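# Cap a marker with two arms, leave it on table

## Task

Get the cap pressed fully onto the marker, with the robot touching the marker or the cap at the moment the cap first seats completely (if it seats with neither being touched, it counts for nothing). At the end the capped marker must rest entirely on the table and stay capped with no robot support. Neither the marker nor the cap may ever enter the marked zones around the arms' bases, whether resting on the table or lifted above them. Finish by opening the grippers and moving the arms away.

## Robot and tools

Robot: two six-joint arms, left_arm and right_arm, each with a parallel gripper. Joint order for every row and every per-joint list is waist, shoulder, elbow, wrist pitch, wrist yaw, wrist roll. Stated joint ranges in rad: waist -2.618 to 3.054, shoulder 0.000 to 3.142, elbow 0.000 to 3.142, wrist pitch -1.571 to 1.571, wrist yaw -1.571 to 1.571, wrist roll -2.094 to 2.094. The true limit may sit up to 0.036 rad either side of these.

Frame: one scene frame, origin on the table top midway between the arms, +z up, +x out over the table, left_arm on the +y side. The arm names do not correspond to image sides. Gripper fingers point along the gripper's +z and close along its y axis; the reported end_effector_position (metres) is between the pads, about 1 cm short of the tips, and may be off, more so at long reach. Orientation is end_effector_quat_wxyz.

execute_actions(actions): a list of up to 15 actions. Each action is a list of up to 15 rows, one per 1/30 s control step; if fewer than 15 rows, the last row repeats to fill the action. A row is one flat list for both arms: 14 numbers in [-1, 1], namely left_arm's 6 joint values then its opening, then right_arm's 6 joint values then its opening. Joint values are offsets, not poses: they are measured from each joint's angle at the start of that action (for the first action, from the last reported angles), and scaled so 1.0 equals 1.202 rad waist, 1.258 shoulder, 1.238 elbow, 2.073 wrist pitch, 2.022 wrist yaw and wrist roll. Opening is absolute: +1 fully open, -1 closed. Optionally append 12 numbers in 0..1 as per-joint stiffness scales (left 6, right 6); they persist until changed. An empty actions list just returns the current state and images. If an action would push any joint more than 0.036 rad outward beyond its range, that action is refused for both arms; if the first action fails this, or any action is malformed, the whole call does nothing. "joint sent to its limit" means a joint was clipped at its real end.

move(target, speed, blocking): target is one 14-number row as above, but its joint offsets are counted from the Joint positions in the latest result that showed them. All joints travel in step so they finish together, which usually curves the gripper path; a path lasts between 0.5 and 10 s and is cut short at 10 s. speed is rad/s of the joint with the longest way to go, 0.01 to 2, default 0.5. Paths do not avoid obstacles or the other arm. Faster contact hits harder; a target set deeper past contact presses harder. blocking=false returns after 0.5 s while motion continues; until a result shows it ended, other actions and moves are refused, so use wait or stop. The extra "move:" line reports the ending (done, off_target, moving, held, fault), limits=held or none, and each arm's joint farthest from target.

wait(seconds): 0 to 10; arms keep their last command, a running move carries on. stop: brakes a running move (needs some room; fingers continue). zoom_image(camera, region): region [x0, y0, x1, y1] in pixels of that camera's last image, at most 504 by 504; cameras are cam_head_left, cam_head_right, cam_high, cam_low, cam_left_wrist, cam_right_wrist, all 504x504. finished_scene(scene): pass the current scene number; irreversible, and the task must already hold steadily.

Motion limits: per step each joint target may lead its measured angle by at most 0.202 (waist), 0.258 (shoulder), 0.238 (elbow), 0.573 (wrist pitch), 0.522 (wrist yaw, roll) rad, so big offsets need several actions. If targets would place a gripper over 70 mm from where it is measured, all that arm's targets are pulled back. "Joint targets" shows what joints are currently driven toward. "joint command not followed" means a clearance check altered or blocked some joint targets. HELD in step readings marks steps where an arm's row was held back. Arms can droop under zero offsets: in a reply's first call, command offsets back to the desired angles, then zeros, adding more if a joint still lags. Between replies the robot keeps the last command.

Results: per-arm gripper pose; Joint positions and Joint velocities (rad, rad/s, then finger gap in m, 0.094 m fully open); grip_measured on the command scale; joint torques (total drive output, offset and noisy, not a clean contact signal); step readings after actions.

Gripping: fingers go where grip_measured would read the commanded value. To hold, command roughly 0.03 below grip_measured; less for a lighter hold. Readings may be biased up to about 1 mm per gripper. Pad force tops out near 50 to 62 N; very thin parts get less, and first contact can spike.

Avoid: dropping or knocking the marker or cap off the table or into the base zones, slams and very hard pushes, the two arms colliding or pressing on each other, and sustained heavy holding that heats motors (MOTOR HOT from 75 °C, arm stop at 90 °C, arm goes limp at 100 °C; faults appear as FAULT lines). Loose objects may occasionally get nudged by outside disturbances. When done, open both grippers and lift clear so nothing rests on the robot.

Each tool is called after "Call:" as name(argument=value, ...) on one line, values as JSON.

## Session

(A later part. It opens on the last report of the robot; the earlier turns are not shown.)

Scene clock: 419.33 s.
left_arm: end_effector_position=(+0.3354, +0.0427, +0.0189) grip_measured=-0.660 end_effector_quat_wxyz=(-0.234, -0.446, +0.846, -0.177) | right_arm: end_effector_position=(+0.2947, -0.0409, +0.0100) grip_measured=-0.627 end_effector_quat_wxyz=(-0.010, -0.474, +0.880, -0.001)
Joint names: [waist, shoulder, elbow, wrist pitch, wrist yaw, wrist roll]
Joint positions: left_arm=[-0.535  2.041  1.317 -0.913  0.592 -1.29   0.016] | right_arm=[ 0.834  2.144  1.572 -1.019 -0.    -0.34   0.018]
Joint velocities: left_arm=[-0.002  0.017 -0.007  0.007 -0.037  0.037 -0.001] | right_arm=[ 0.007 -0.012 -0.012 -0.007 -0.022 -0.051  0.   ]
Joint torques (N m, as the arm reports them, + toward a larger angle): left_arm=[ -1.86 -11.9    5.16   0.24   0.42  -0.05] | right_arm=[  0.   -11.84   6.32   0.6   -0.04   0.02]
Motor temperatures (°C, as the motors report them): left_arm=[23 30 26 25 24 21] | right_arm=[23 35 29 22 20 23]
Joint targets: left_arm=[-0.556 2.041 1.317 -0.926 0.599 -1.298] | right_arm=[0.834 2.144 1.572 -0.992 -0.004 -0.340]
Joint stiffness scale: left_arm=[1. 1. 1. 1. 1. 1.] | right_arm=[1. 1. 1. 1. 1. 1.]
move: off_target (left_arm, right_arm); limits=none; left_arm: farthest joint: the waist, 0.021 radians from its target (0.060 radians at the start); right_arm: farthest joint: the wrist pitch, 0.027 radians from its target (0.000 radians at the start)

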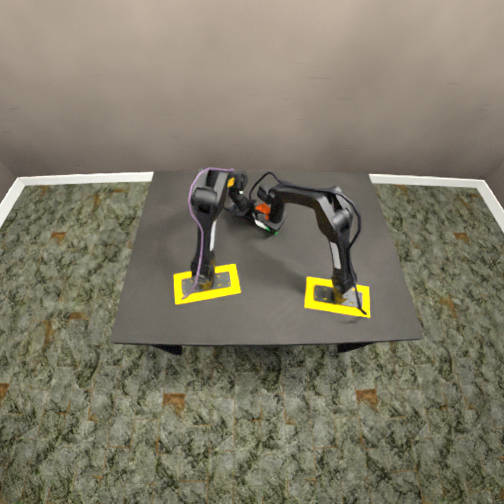

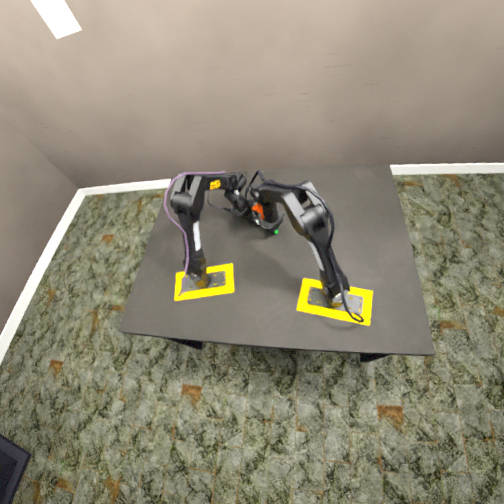

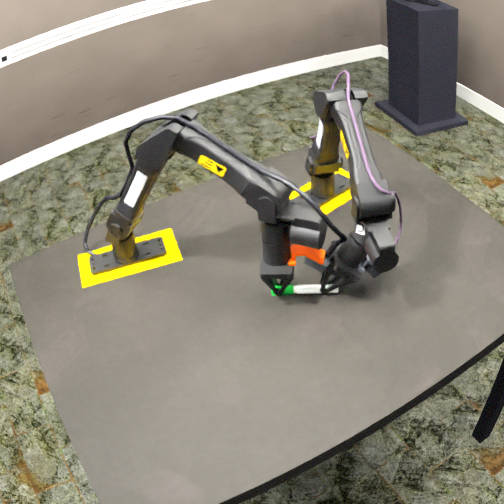

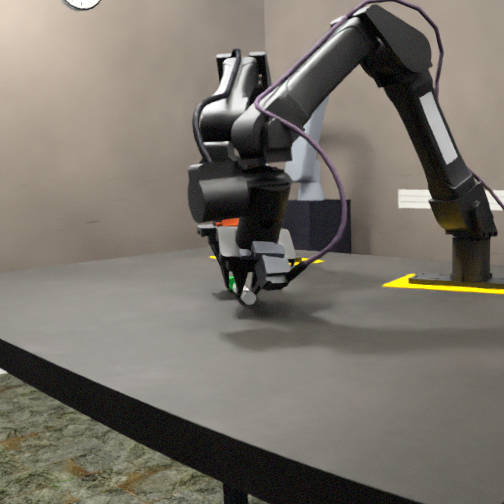

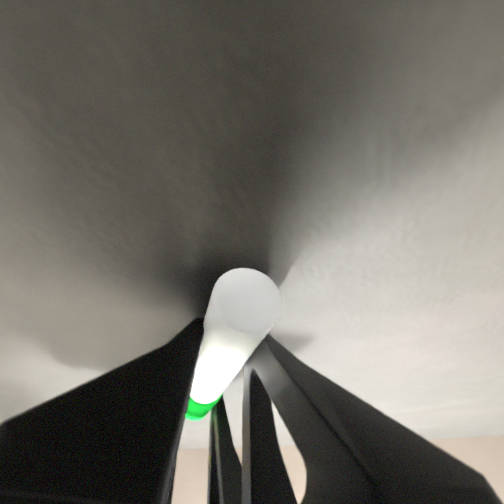

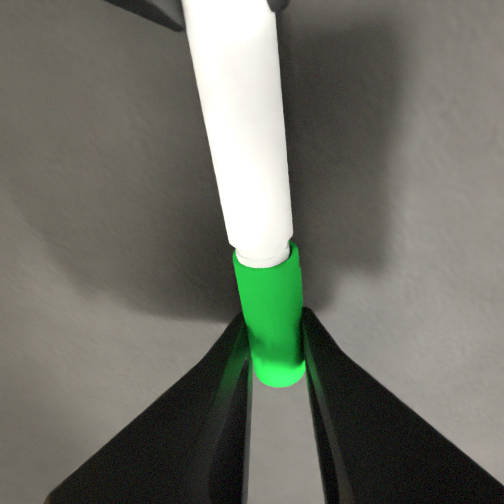

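Call:
move(target=[-0.055,0,0,-0.006,0.004,-0.006,-0.72,0.005,0,0,0.04,0,0,-0.68], speed=0.03)

Call:
zoom_image(camera="cam_right_wrist", region=[180,150,360,330])

Scene clock: 428.00 s.
left_arm: end_effector_position=(+0.3335, +0.0391, +0.0186) grip_measured=-0.660 end_effector_quat_wxyz=(-0.234, -0.445, +0.847, -0.175) | right_arm: end_effector_position=(+0.2942, -0.0416, +0.0100) grip_measured=-0.627 end_effector_quat_wxyz=(-0.011, -0.474, +0.880, -0.002)
Joint names: [waist, shoulder, elbow, wrist pitch, wrist yaw, wrist roll]
Joint positions: left_arm=[-0.547  2.041  1.317 -0.91   0.59  -1.3    0.016] | right_arm=[ 0.834  2.144  1.572 -1.022  0.001 -0.34   0.018]
Joint velocities: left_arm=[-0.012 -0.007 -0.002  0.022  0.007 -0.022 -0.001] | right_arm=[-0.002 -0.027  0.007 -0.037  0.007 -0.037 -0.001]
Joint torques (N m, as the arm reports them, + toward a larger angle): left_arm=[ -4.83 -11.91   5.11   0.25   0.44  -0.01] | right_arm=[  0.5  -11.81   6.32   1.18  -0.02   0.02]
Motor temperatures (°C, as the motors report them): left_arm=[23 30 26 25 24 21] | right_arm=[23 35 29 23 20 23]
Joint targets: left_arm=[-0.601 2.041 1.317 -0.926 0.601 -1.302] | right_arm=[0.840 2.144 1.572 -0.936 0.000 -0.340]
Joint stiffness scale: left_arm=[1. 1. 1. 1. 1. 1.] | right_arm=[1. 1. 1. 1. 1. 1.]
move: off_target (left_arm, right_arm); limits=none; left_arm: farthest joint: the waist, 0.054 radians from its target (0.066 radians at the start); right_arm: farthest joint: the wrist pitch, 0.085 radians from its target (0.082 radians at the start)

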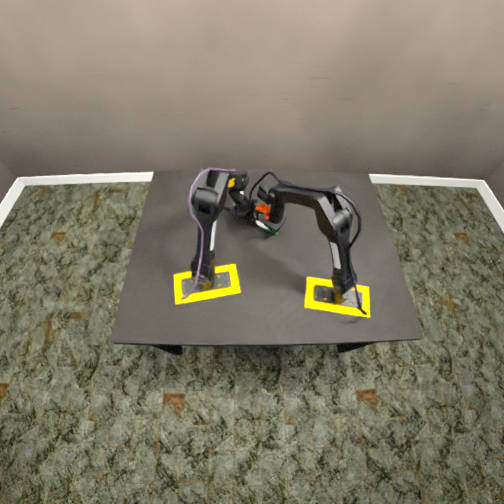

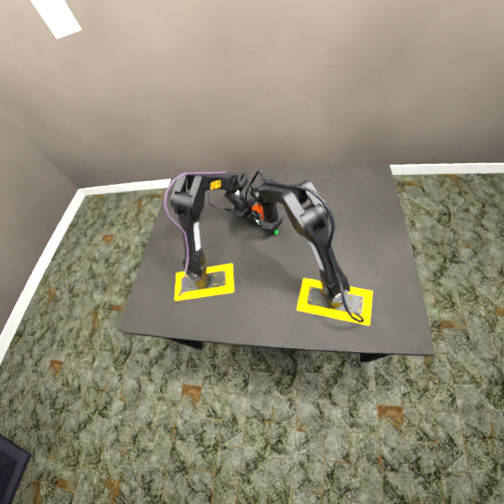

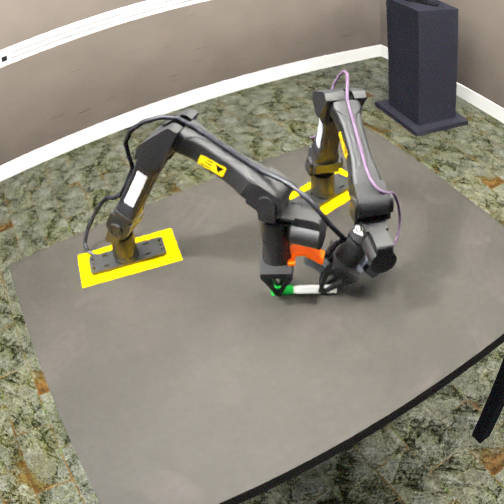

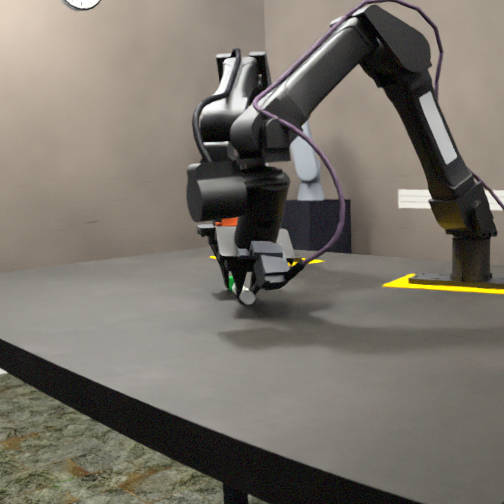

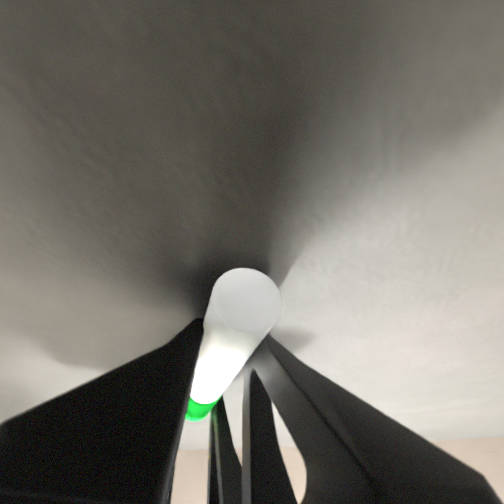

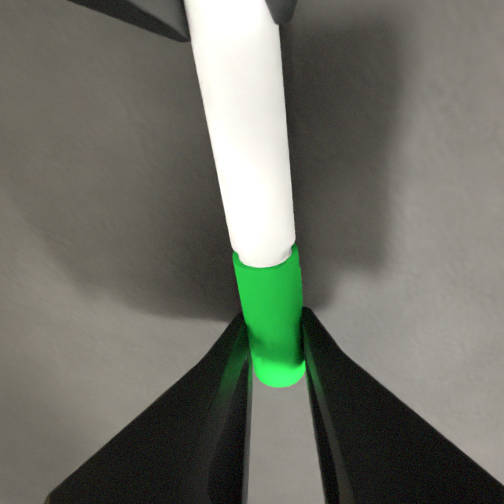

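Region (180, 150, 360, 330) of cam_right_wrist's 504x504 image, scaled by 2.800, with more detail than that image has.

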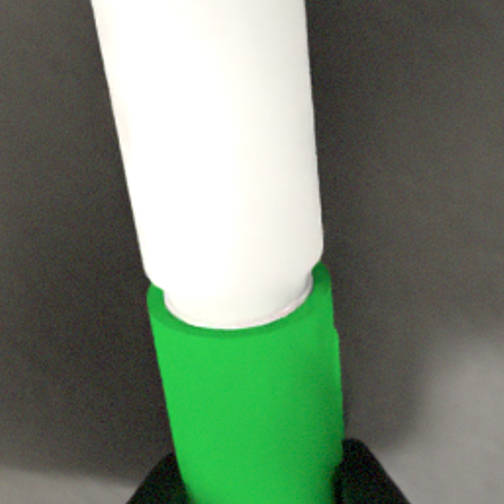

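Call:
move(target=[-0.08,0,0,-0.008,0.006,0,-0.72,0.008,0,0,0.08,0,0,-0.68], speed=0.04)

Call:
zoom_image(camera="cam_right_wrist", region=[180,150,360,330])

Scene clock: 436.50 s.
left_arm: end_effector_position=(+0.3330, +0.0382, +0.0185) grip_measured=-0.660 end_effector_quat_wxyz=(-0.230, -0.447, +0.848, -0.170) | right_arm: end_effector_position=(+0.2939, -0.0427, +0.0100) grip_measured=-0.627 end_effector_quat_wxyz=(-0.013, -0.474, +0.880, -0.004)
Joint names: [waist, shoulder, elbow, wrist pitch, wrist yaw, wrist roll]
Joint positions: left_arm=[-0.556  2.037  1.317 -0.908  0.576 -1.313  0.016] | right_arm=[ 0.834  2.144  1.572 -1.025  0.004 -0.34   0.018]
Joint velocities: left_arm=[-0.007 -0.012  0.002  0.037 -0.037  0.037  0.001] | right_arm=[ 0.002 -0.002 -0.017 -0.007 -0.081  0.037 -0.   ]
Joint torques (N m, as the arm reports them, + toward a larger angle): left_arm=[ -7.94 -11.52   5.15   0.22   0.57   0.17] | right_arm=[  0.83 -11.79   6.32   2.01  -0.02   0.03]
Motor temperatures (°C, as the motors report them): left_arm=[24 30 26 25 24 21] | right_arm=[23 35 29 24 20 23]
Joint targets: left_arm=[-0.643 2.041 1.317 -0.927 0.602 -1.300] | right_arm=[0.844 2.144 1.572 -0.856 0.001 -0.340]
Joint stiffness scale: left_arm=[1. 1. 1. 1. 1. 1.] | right_arm=[1. 1. 1. 1. 1. 1.]
move: off_target (left_arm, right_arm); limits=none; left_arm: farthest joint: the waist, 0.087 radians from its target (0.096 radians at the start); right_arm: farthest joint: the wrist pitch, 0.169 radians from its target (0.165 radians at the start)

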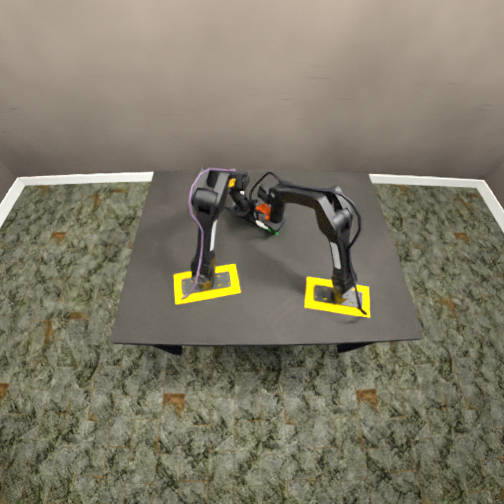

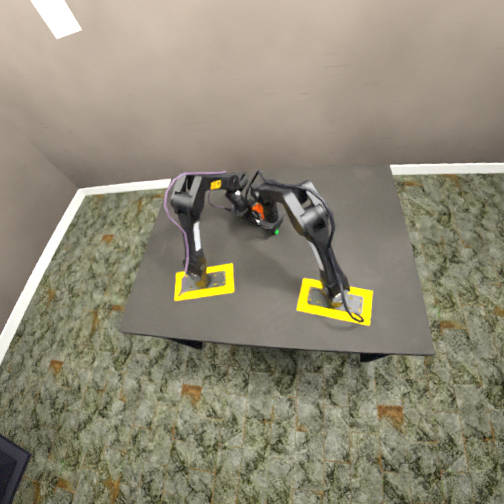

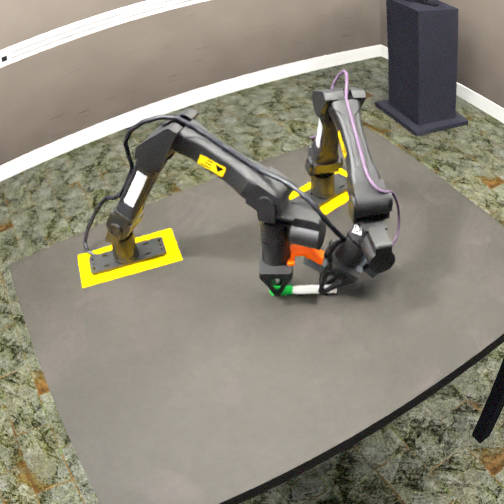

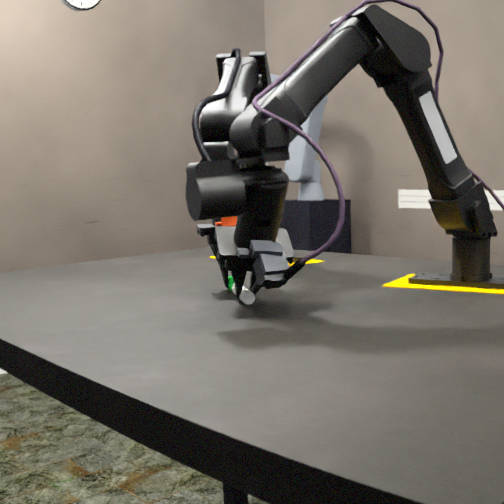

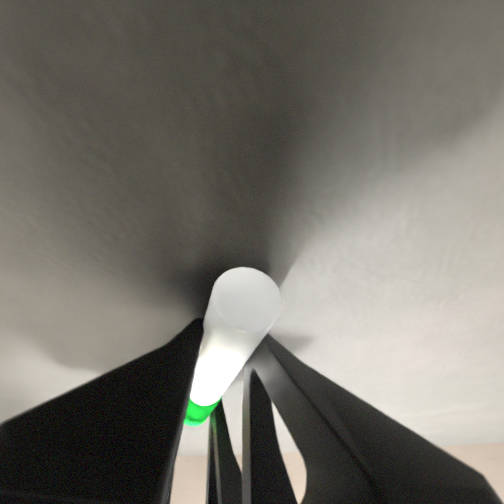

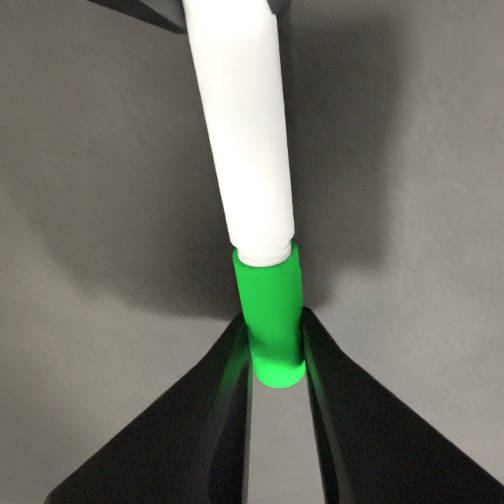

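Region (180, 150, 360, 330) of cam_right_wrist's 504x504 image, scaled by 2.800, with more detail than that image has.

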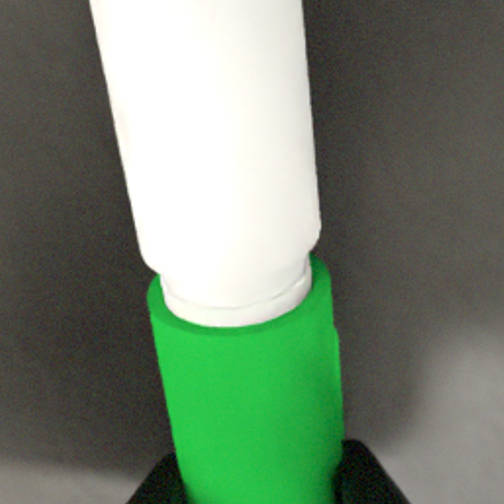

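Call:
wait(seconds=0.5)

Call:
zoom_image(camera="cam_right_wrist", region=[180,150,360,330])

Call:
zoom_image(camera="cam_high", region=[250,250,370,320])

Scene clock: 442.47 s.
left_arm: end_effector_position=(+0.3330, +0.0382, +0.0185) grip_measured=-0.660 end_effector_quat_wxyz=(-0.230, -0.447, +0.848, -0.170) | right_arm: end_effector_position=(+0.2939, -0.0427, +0.0100) grip_measured=-0.627 end_effector_quat_wxyz=(-0.013, -0.474, +0.880, -0.004)
Joint names: [waist, shoulder, elbow, wrist pitch, wrist yaw, wrist roll]
Joint positions: left_arm=[-0.556  2.037  1.317 -0.908  0.576 -1.313  0.016] | right_arm=[ 0.834  2.144  1.572 -1.025  0.004 -0.34   0.018]
Joint velocities: left_arm=[ 0.002  0.017  0.027  0.022 -0.066 -0.007 -0.   ] | right_arm=[ 0.007 -0.007  0.002 -0.022  0.022 -0.037 -0.001]
Joint torques (N m, as the arm reports them, + toward a larger angle): left_arm=[ -7.85 -11.57   5.16   0.22   0.58   0.16] | right_arm=[  0.82 -11.82   6.33   2.01  -0.03   0.02]
Motor temperatures (°C, as the motors report them): left_arm=[24 30 26 24 24 21] | right_arm=[23 35 29 26 20 23]
Joint targets: left_arm=[-0.643 2.041 1.317 -0.927 0.602 -1.300] | right_arm=[0.844 2.144 1.572 -0.856 0.001 -0.340]
Joint stiffness scale: left_arm=[1. 1. 1. 1. 1. 1.] | right_arm=[1. 1. 1. 1. 1. 1.]
wait: 0.50 s; at rest from the start

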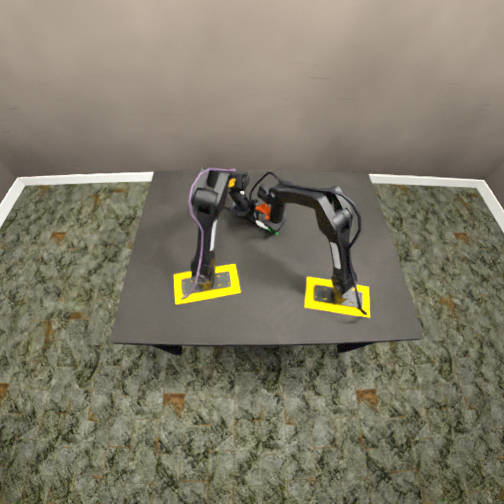

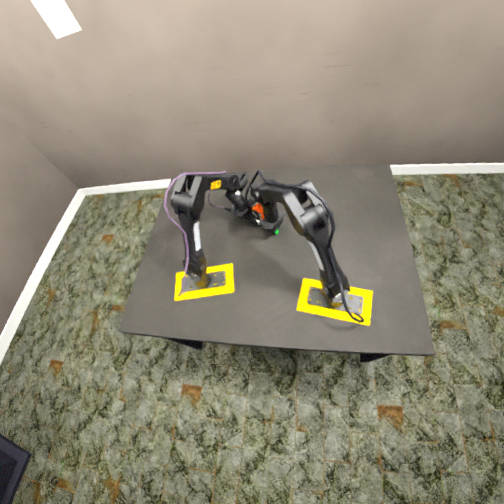

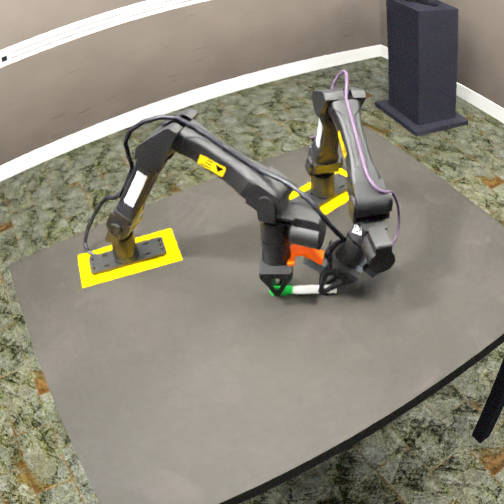

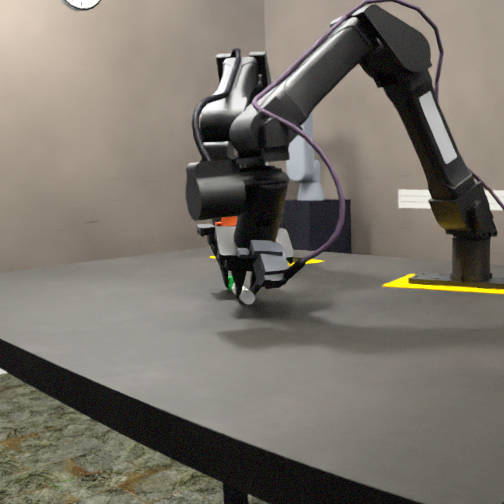

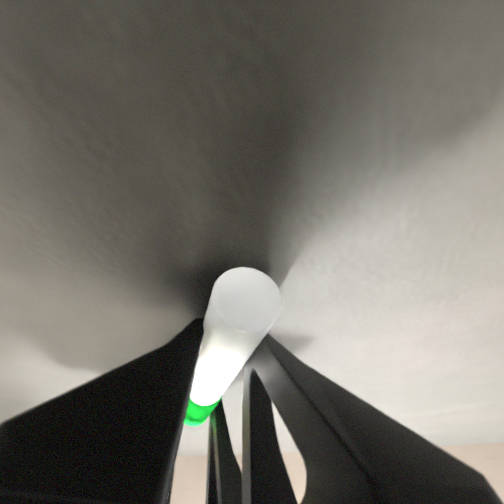

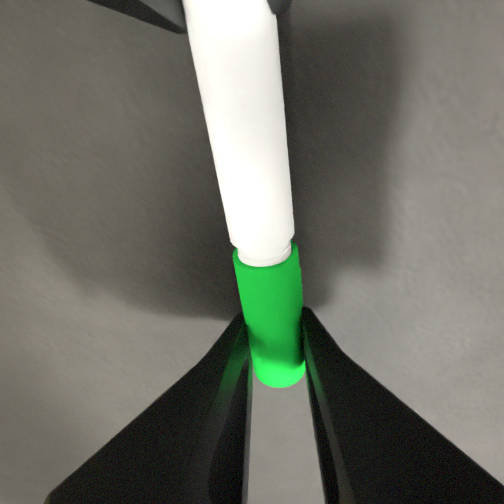

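Region (180, 150, 360, 330) of cam_right_wrist's 504x504 image, scaled by 2.800, with more detail than that image has.

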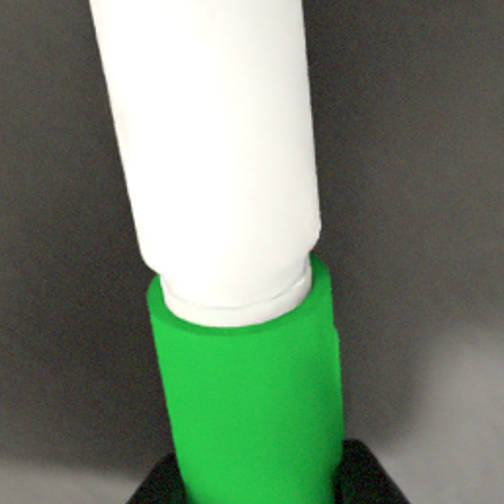

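Region (250, 250, 370, 320) of cam_high's 504x504 image, scaled by 4.200, with more detail than that image has; it fills the top 294 rows of this view, and the rest is white.

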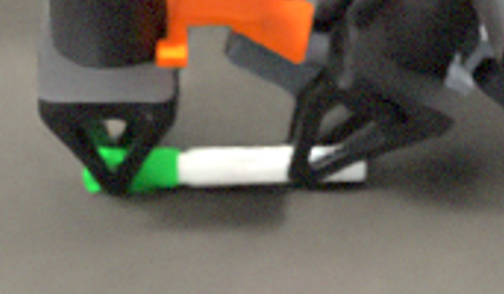

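Call:
execute_actions(actions=[[[0.01,0,0,0,0,0,-0.70,0,0,0,0,0,-0.68]],[[0,0,0,0,0,0,-0.3,0,0,0,0,0,0,-0.68]]])


Call:
execute_actions(actions=[[[0.01,0,0,0,0,0,-0.70,0,0,0,0,0,0,-0.68]],[[0,0,0,0,0,0,-0.3,0,0,0,0,0,0,-0.68]]])

Call:
move(target=[0.09,0,0,0,0.01,0.04,-0.3,0,0,0,0,0,0,-0.68], speed=0.1)

Scene clock: 461.13 s.
left_arm: end_effector_position=(+0.3347, +0.0399, +0.0191) grip_measured=-0.301 end_effector_quat_wxyz=(-0.231, -0.450, +0.845, -0.173) | right_arm: end_effector_position=(+0.2930, -0.0439, +0.0101) grip_measured=-0.627 end_effector_quat_wxyz=(-0.015, -0.473, +0.881, -0.005)
Joint names: [waist, shoulder, elbow, wrist pitch, wrist yaw, wrist roll]
Joint positions: left_arm=[-0.547  2.037  1.317 -0.908  0.582 -1.313  0.033] | right_arm=[ 0.833  2.144  1.572 -1.031  0.004 -0.34   0.018]
Joint velocities: left_arm=[ 0.012 -0.007  0.017 -0.037 -0.051 -0.051 -0.001] | right_arm=[-0.022 -0.007 -0.002  0.022  0.066  0.037 -0.   ]
Joint torques (N m, as the arm reports them, + toward a larger angle): left_arm=[  0.04 -11.94   5.15   0.39   0.33   0.02] | right_arm=[ -0.01 -11.82   6.31   0.31   0.     0.02]
Motor temperatures (°C, as the motors report them): left_arm=[25 30 26 24 24 21] | right_arm=[23 35 29 30 20 23]
Joint targets: left_arm=[-0.547 2.037 1.317 -0.908 0.582 -1.313] | right_arm=[0.833 2.144 1.572 -1.031 0.004 -0.340]
Joint stiffness scale: left_arm=[1. 1. 1. 1. 1. 1.] | right_arm=[1. 1. 1. 1. 1. 1.]
Step readings (joint positions; steps 1 to 15: 1st action; 16 to 30: 2nd action):
0: left_arm=[-0.556 2.037 1.317 -0.908 0.576 -1.313] | right_arm=[0.834 2.144 1.572 -1.025 0.004 -0.340]
1: left_arm=[-0.550 2.037 1.317 -0.908 0.577 -1.313] | right_arm=[0.833 2.144 1.572 -1.031 0.004 -0.340]
2: left_arm=[-0.548 2.037 1.317 -0.908 0.581 -1.313] | right_arm=[0.833 2.144 1.572 -1.031 0.004 -0.340]
4: left_arm=[-0.547 2.037 1.317 -0.908 0.582 -1.313] | right_arm=[0.833 2.144 1.572 -1.031 0.004 -0.340]
8: left_arm=[-0.547 2.037 1.317 -0.908 0.582 -1.313] | right_arm=[0.833 2.144 1.572 -1.031 0.004 -0.340]
15: left_arm=[-0.547 2.037 1.317 -0.908 0.582 -1.313] | right_arm=[0.833 2.144 1.572 -1.031 0.004 -0.340]
16: left_arm=[-0.547 2.037 1.317 -0.908 0.582 -1.313] | right_arm=[0.833 2.144 1.572 -1.031 0.004 -0.340]
17: left_arm=[-0.547 2.037 1.317 -0.908 0.582 -1.313] | right_arm=[0.833 2.144 1.572 -1.031 0.004 -0.340]
19: left_arm=[-0.547 2.037 1.317 -0.908 0.582 -1.313] | right_arm=[0.833 2.144 1.572 -1.031 0.004 -0.340]
23: left_arm=[-0.547 2.037 1.317 -0.908 0.582 -1.313] | right_arm=[0.833 2.144 1.572 -1.031 0.004 -0.340]
30: Joint positions above

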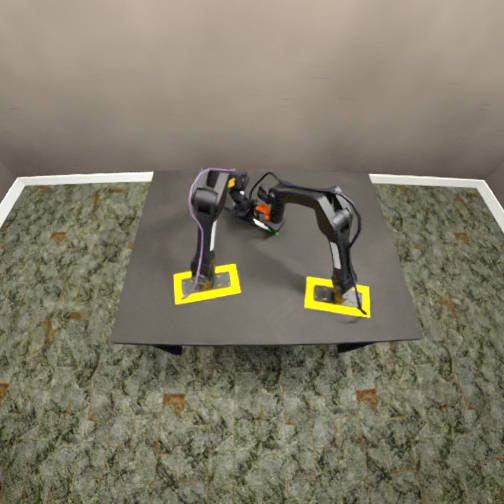

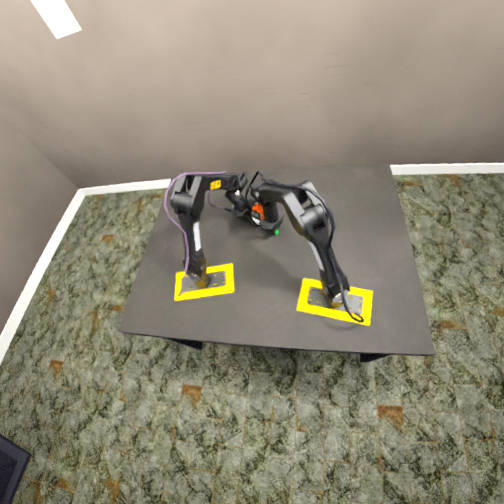

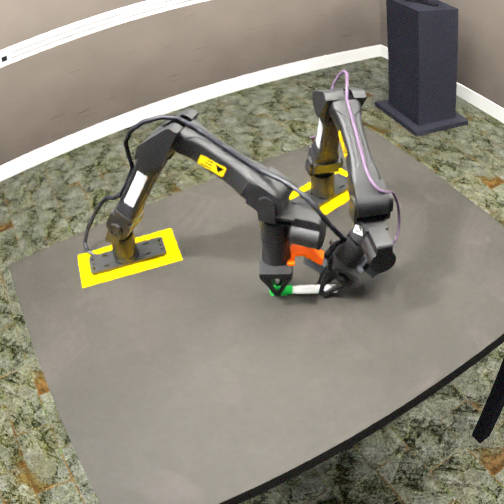

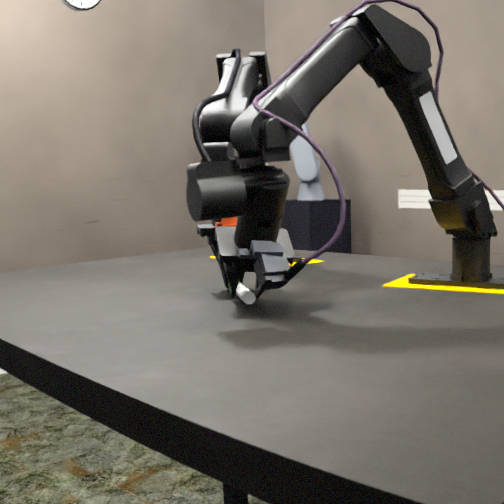

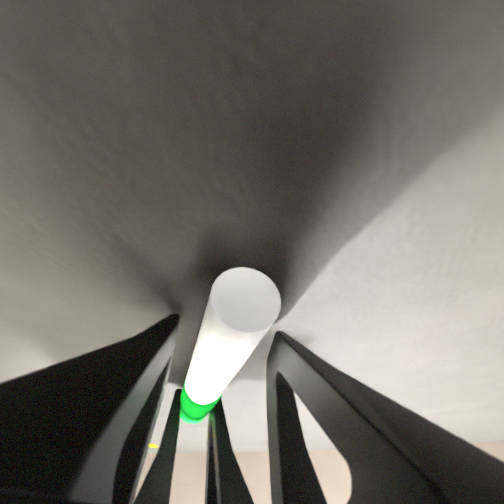

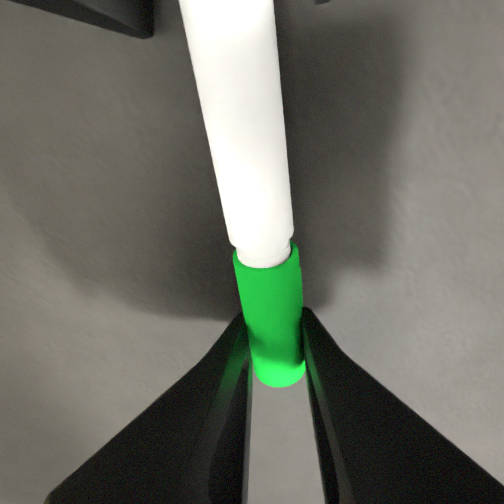

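Scene clock: 462.70 s.
left_arm: end_effector_position=(+0.3543, +0.0697, +0.0197) grip_measured=-0.301 end_effector_quat_wxyz=(-0.217, -0.461, +0.838, -0.194) | right_arm: end_effector_position=(+0.2930, -0.0439, +0.0101) grip_measured=-0.627 end_effector_quat_wxyz=(-0.015, -0.473, +0.881, -0.005)
Joint names: [waist, shoulder, elbow, wrist pitch, wrist yaw, wrist roll]
Joint positions: left_arm=[-0.446  2.037  1.317 -0.908  0.589 -1.239  0.033] | right_arm=[ 0.833  2.144  1.572 -1.031  0.004 -0.34   0.018]
Joint velocities: left_arm=[-0.002 -0.007  0.017 -0.022  0.037  0.007 -0.002] | right_arm=[-0.012  0.007  0.012  0.007 -0.022 -0.11  -0.001]
Joint torques (N m, as the arm reports them, + toward a larger angle): left_arm=[  0.66 -11.87   5.16   0.37   0.45   0.1 ] | right_arm=[  0.   -11.81   6.31   0.3    0.     0.02]
Motor temperatures (°C, as the motors report them): left_arm=[25 30 26 24 24 21] | right_arm=[23 35 29 29 20 23]
Joint targets: left_arm=[-0.439 2.037 1.317 -0.908 0.602 -1.233] | right_arm=[0.833 2.144 1.572 -1.031 0.004 -0.340]
Joint stiffness scale: left_arm=[1. 1. 1. 1. 1. 1.] | right_arm=[1. 1. 1. 1. 1. 1.]
move: done; limits=none; left_arm: farthest joint: the wrist yaw, 0.013 radians from its target (0.020 radians at the start); right_arm: farthest joint: the waist, 0.000 radians from its target (0.000 radians at the start)

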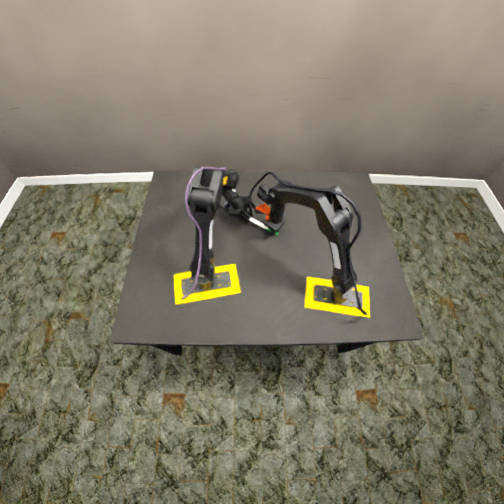

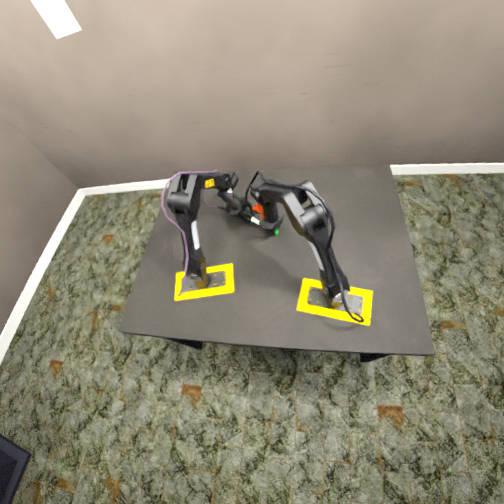

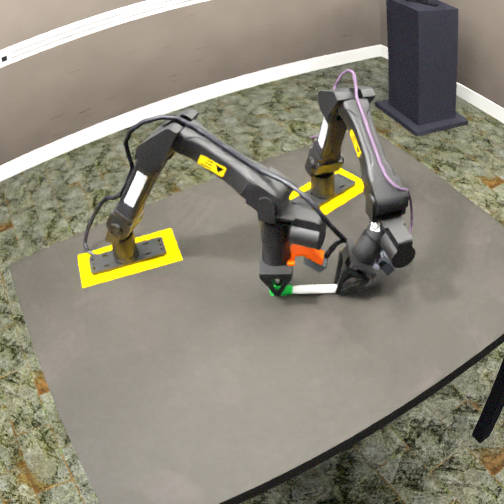

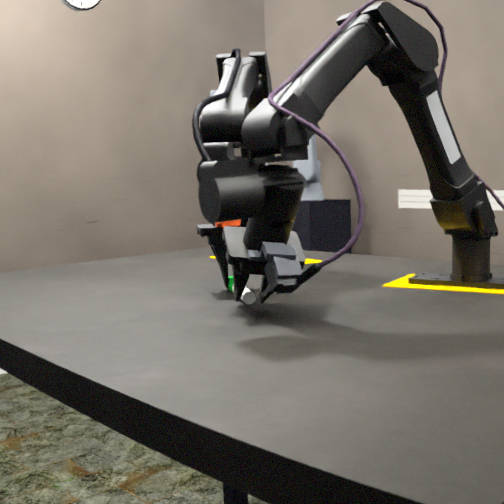

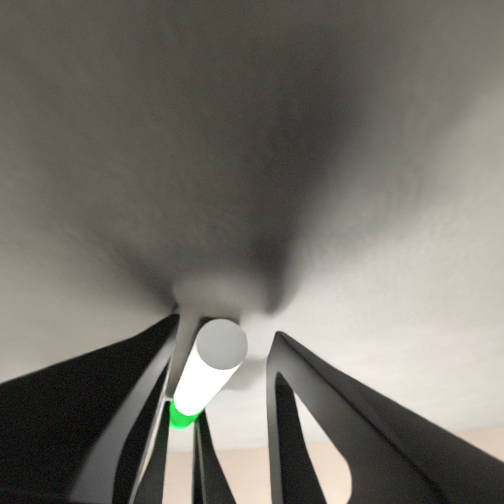

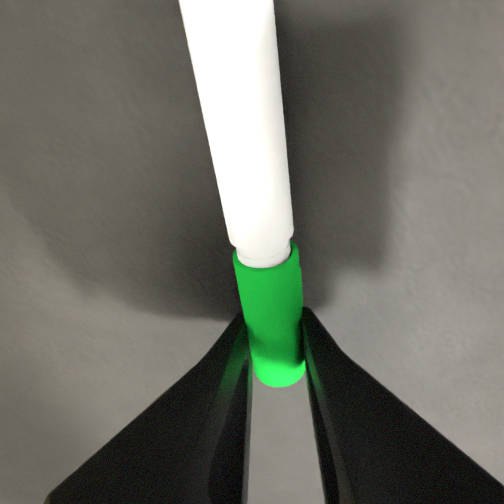

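Call:
execute_actions(actions=[[[0.035,0,0,0,0.006,0.015,-0.3,0,0,0,0,0,0,-0.68]],[[0,0,0,0,0,0,-0.3,0,0,0,0,0,0,-0.68]],[[0,0,0,0,0,0,-1,0,0,0,0,0,0,-0.68]],[[0,0,0,0,0,0,-1,0,0,0,0,0,0,-0.68]]])

Scene clock: 470.17 s.
left_arm: end_effector_position=(+0.3613, +0.0820, +0.0200) grip_measured=-0.993 end_effector_quat_wxyz=(-0.212, -0.468, +0.834, -0.202) | right_arm: end_effector_position=(+0.2930, -0.0439, +0.0101) grip_measured=-0.627 end_effector_quat_wxyz=(-0.015, -0.473, +0.881, -0.005)
Joint names: [waist, shoulder, elbow, wrist pitch, wrist yaw, wrist roll]
Joint positions: left_arm=[-0.406  2.037  1.317 -0.908  0.592 -1.216  0.   ] | right_arm=[ 0.833  2.144  1.572 -1.031  0.004 -0.34   0.018]
Joint velocities: left_arm=[-0.007 -0.027  0.002 -0.081 -0.066  0.022 -0.   ] | right_arm=[-0.002  0.007 -0.017 -0.037  0.007 -0.037  0.001]
Joint torques (N m, as the arm reports them, + toward a larger angle): left_arm=[  0.08 -11.89   5.11   0.36   0.34   0.02] | right_arm=[  0.01 -11.81   6.31   0.3    0.     0.02]
Motor temperatures (°C, as the motors report them): left_arm=[25 30 26 24 24 21] | right_arm=[23 35 29 27 20 23]
Joint targets: left_arm=[-0.406 2.037 1.317 -0.908 0.592 -1.216] | right_arm=[0.833 2.144 1.572 -1.031 0.004 -0.340]
Joint stiffness scale: left_arm=[1. 1. 1. 1. 1. 1.] | right_arm=[1. 1. 1. 1. 1. 1.]
Step readings (joint positions; steps 1 to 15: 1st action; 16 to 30: 2nd action; 31 to 45: 3rd action; 46 to 60: 4th action):
0: left_arm=[-0.446 2.037 1.317 -0.908 0.589 -1.239] | right_arm=[0.833 2.144 1.572 -1.031 0.004 -0.340]
1: left_arm=[-0.443 2.037 1.317 -0.908 0.590 -1.235] | right_arm=[0.833 2.144 1.572 -1.031 0.004 -0.340]
2: left_arm=[-0.438 2.037 1.317 -0.908 0.592 -1.231] | right_arm=[0.833 2.144 1.572 -1.031 0.004 -0.340]
4: left_arm=[-0.422 2.037 1.317 -0.908 0.592 -1.225] | right_arm=[0.833 2.144 1.572 -1.031 0.004 -0.340]
8: left_arm=[-0.406 2.037 1.317 -0.908 0.592 -1.219] | right_arm=[0.833 2.144 1.572 -1.031 0.004 -0.340]
15: left_arm=[-0.406 2.037 1.317 -0.908 0.592 -1.216] | right_arm=[0.833 2.144 1.572 -1.031 0.004 -0.340]
16: left_arm=[-0.406 2.037 1.317 -0.908 0.592 -1.216] | right_arm=[0.833 2.144 1.572 -1.031 0.004 -0.340]
17: left_arm=[-0.406 2.037 1.317 -0.908 0.592 -1.216] | right_arm=[0.833 2.144 1.572 -1.031 0.004 -0.340]
19: left_arm=[-0.406 2.037 1.317 -0.908 0.592 -1.216] | right_arm=[0.833 2.144 1.572 -1.031 0.004 -0.340]
23: left_arm=[-0.406 2.037 1.317 -0.908 0.592 -1.216] | right_arm=[0.833 2.144 1.572 -1.031 0.004 -0.340]
30: left_arm=[-0.406 2.037 1.317 -0.908 0.592 -1.216] | right_arm=[0.833 2.144 1.572 -1.031 0.004 -0.340]
31: left_arm=[-0.406 2.037 1.317 -0.908 0.592 -1.216] | right_arm=[0.833 2.144 1.572 -1.031 0.004 -0.340]
32: left_arm=[-0.406 2.037 1.317 -0.908 0.592 -1.216] | right_arm=[0.833 2.144 1.572 -1.031 0.004 -0.340]
34: left_arm=[-0.406 2.037 1.317 -0.908 0.592 -1.216] | right_arm=[0.833 2.144 1.572 -1.031 0.004 -0.340]
38: left_arm=[-0.406 2.037 1.317 -0.908 0.592 -1.216] | right_arm=[0.833 2.144 1.572 -1.031 0.004 -0.340]
45: left_arm=[-0.406 2.037 1.317 -0.908 0.592 -1.216] | right_arm=[0.833 2.144 1.572 -1.031 0.004 -0.340]
46: left_arm=[-0.406 2.037 1.317 -0.908 0.592 -1.216] | right_arm=[0.833 2.144 1.572 -1.031 0.004 -0.340]
47: left_arm=[-0.406 2.037 1.317 -0.908 0.592 -1.216] | right_arm=[0.833 2.144 1.572 -1.031 0.004 -0.340]
49: left_arm=[-0.406 2.037 1.317 -0.908 0.592 -1.216] | right_arm=[0.833 2.144 1.572 -1.031 0.004 -0.340]
53: left_arm=[-0.406 2.037 1.317 -0.908 0.592 -1.216] | right_arm=[0.833 2.144 1.572 -1.031 0.004 -0.340]
60: Joint positions above

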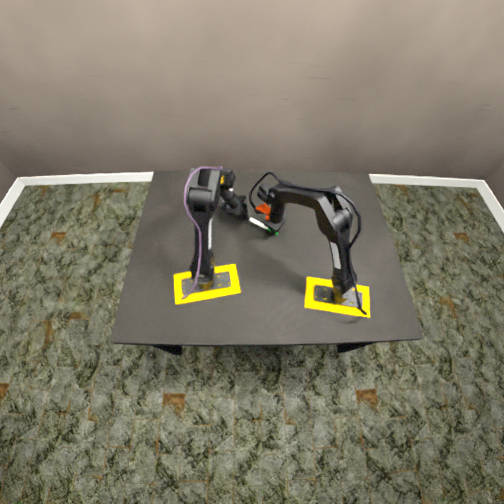

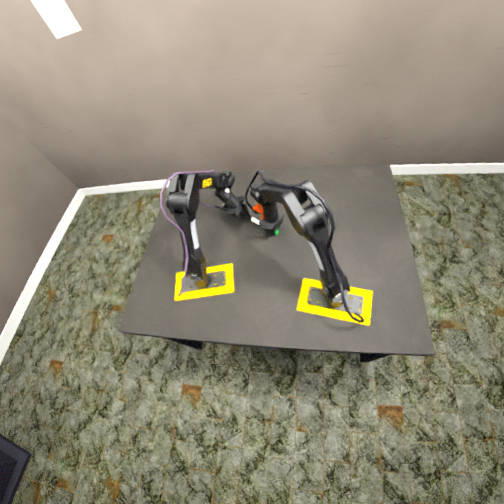

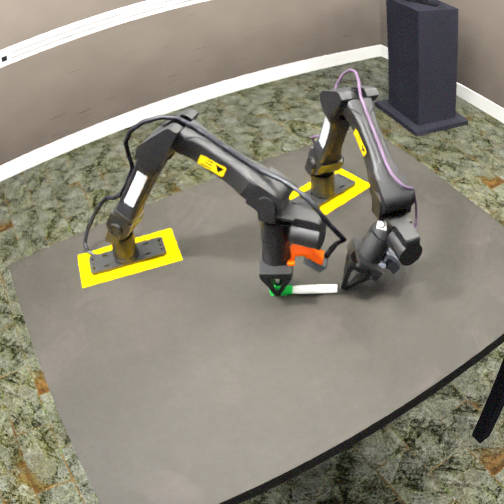

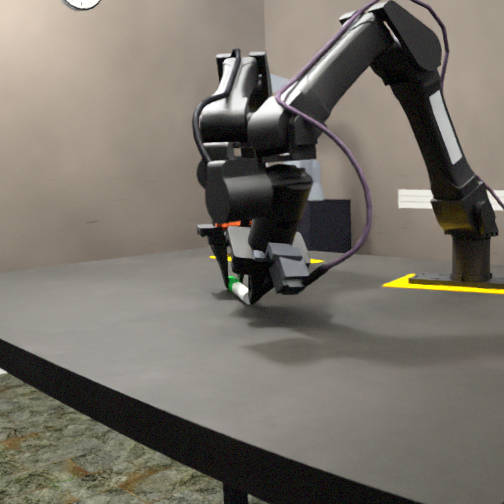

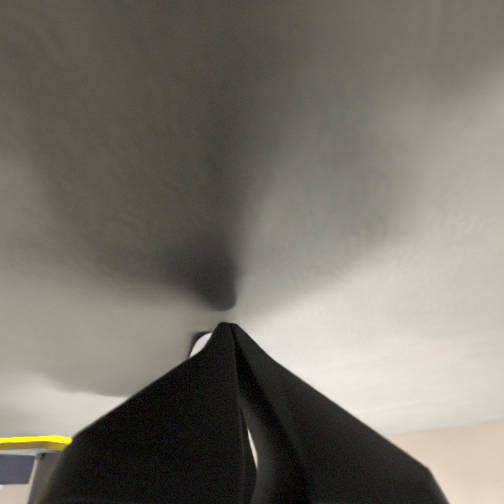

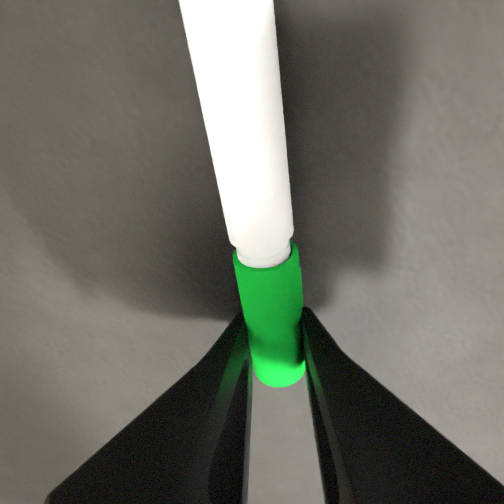

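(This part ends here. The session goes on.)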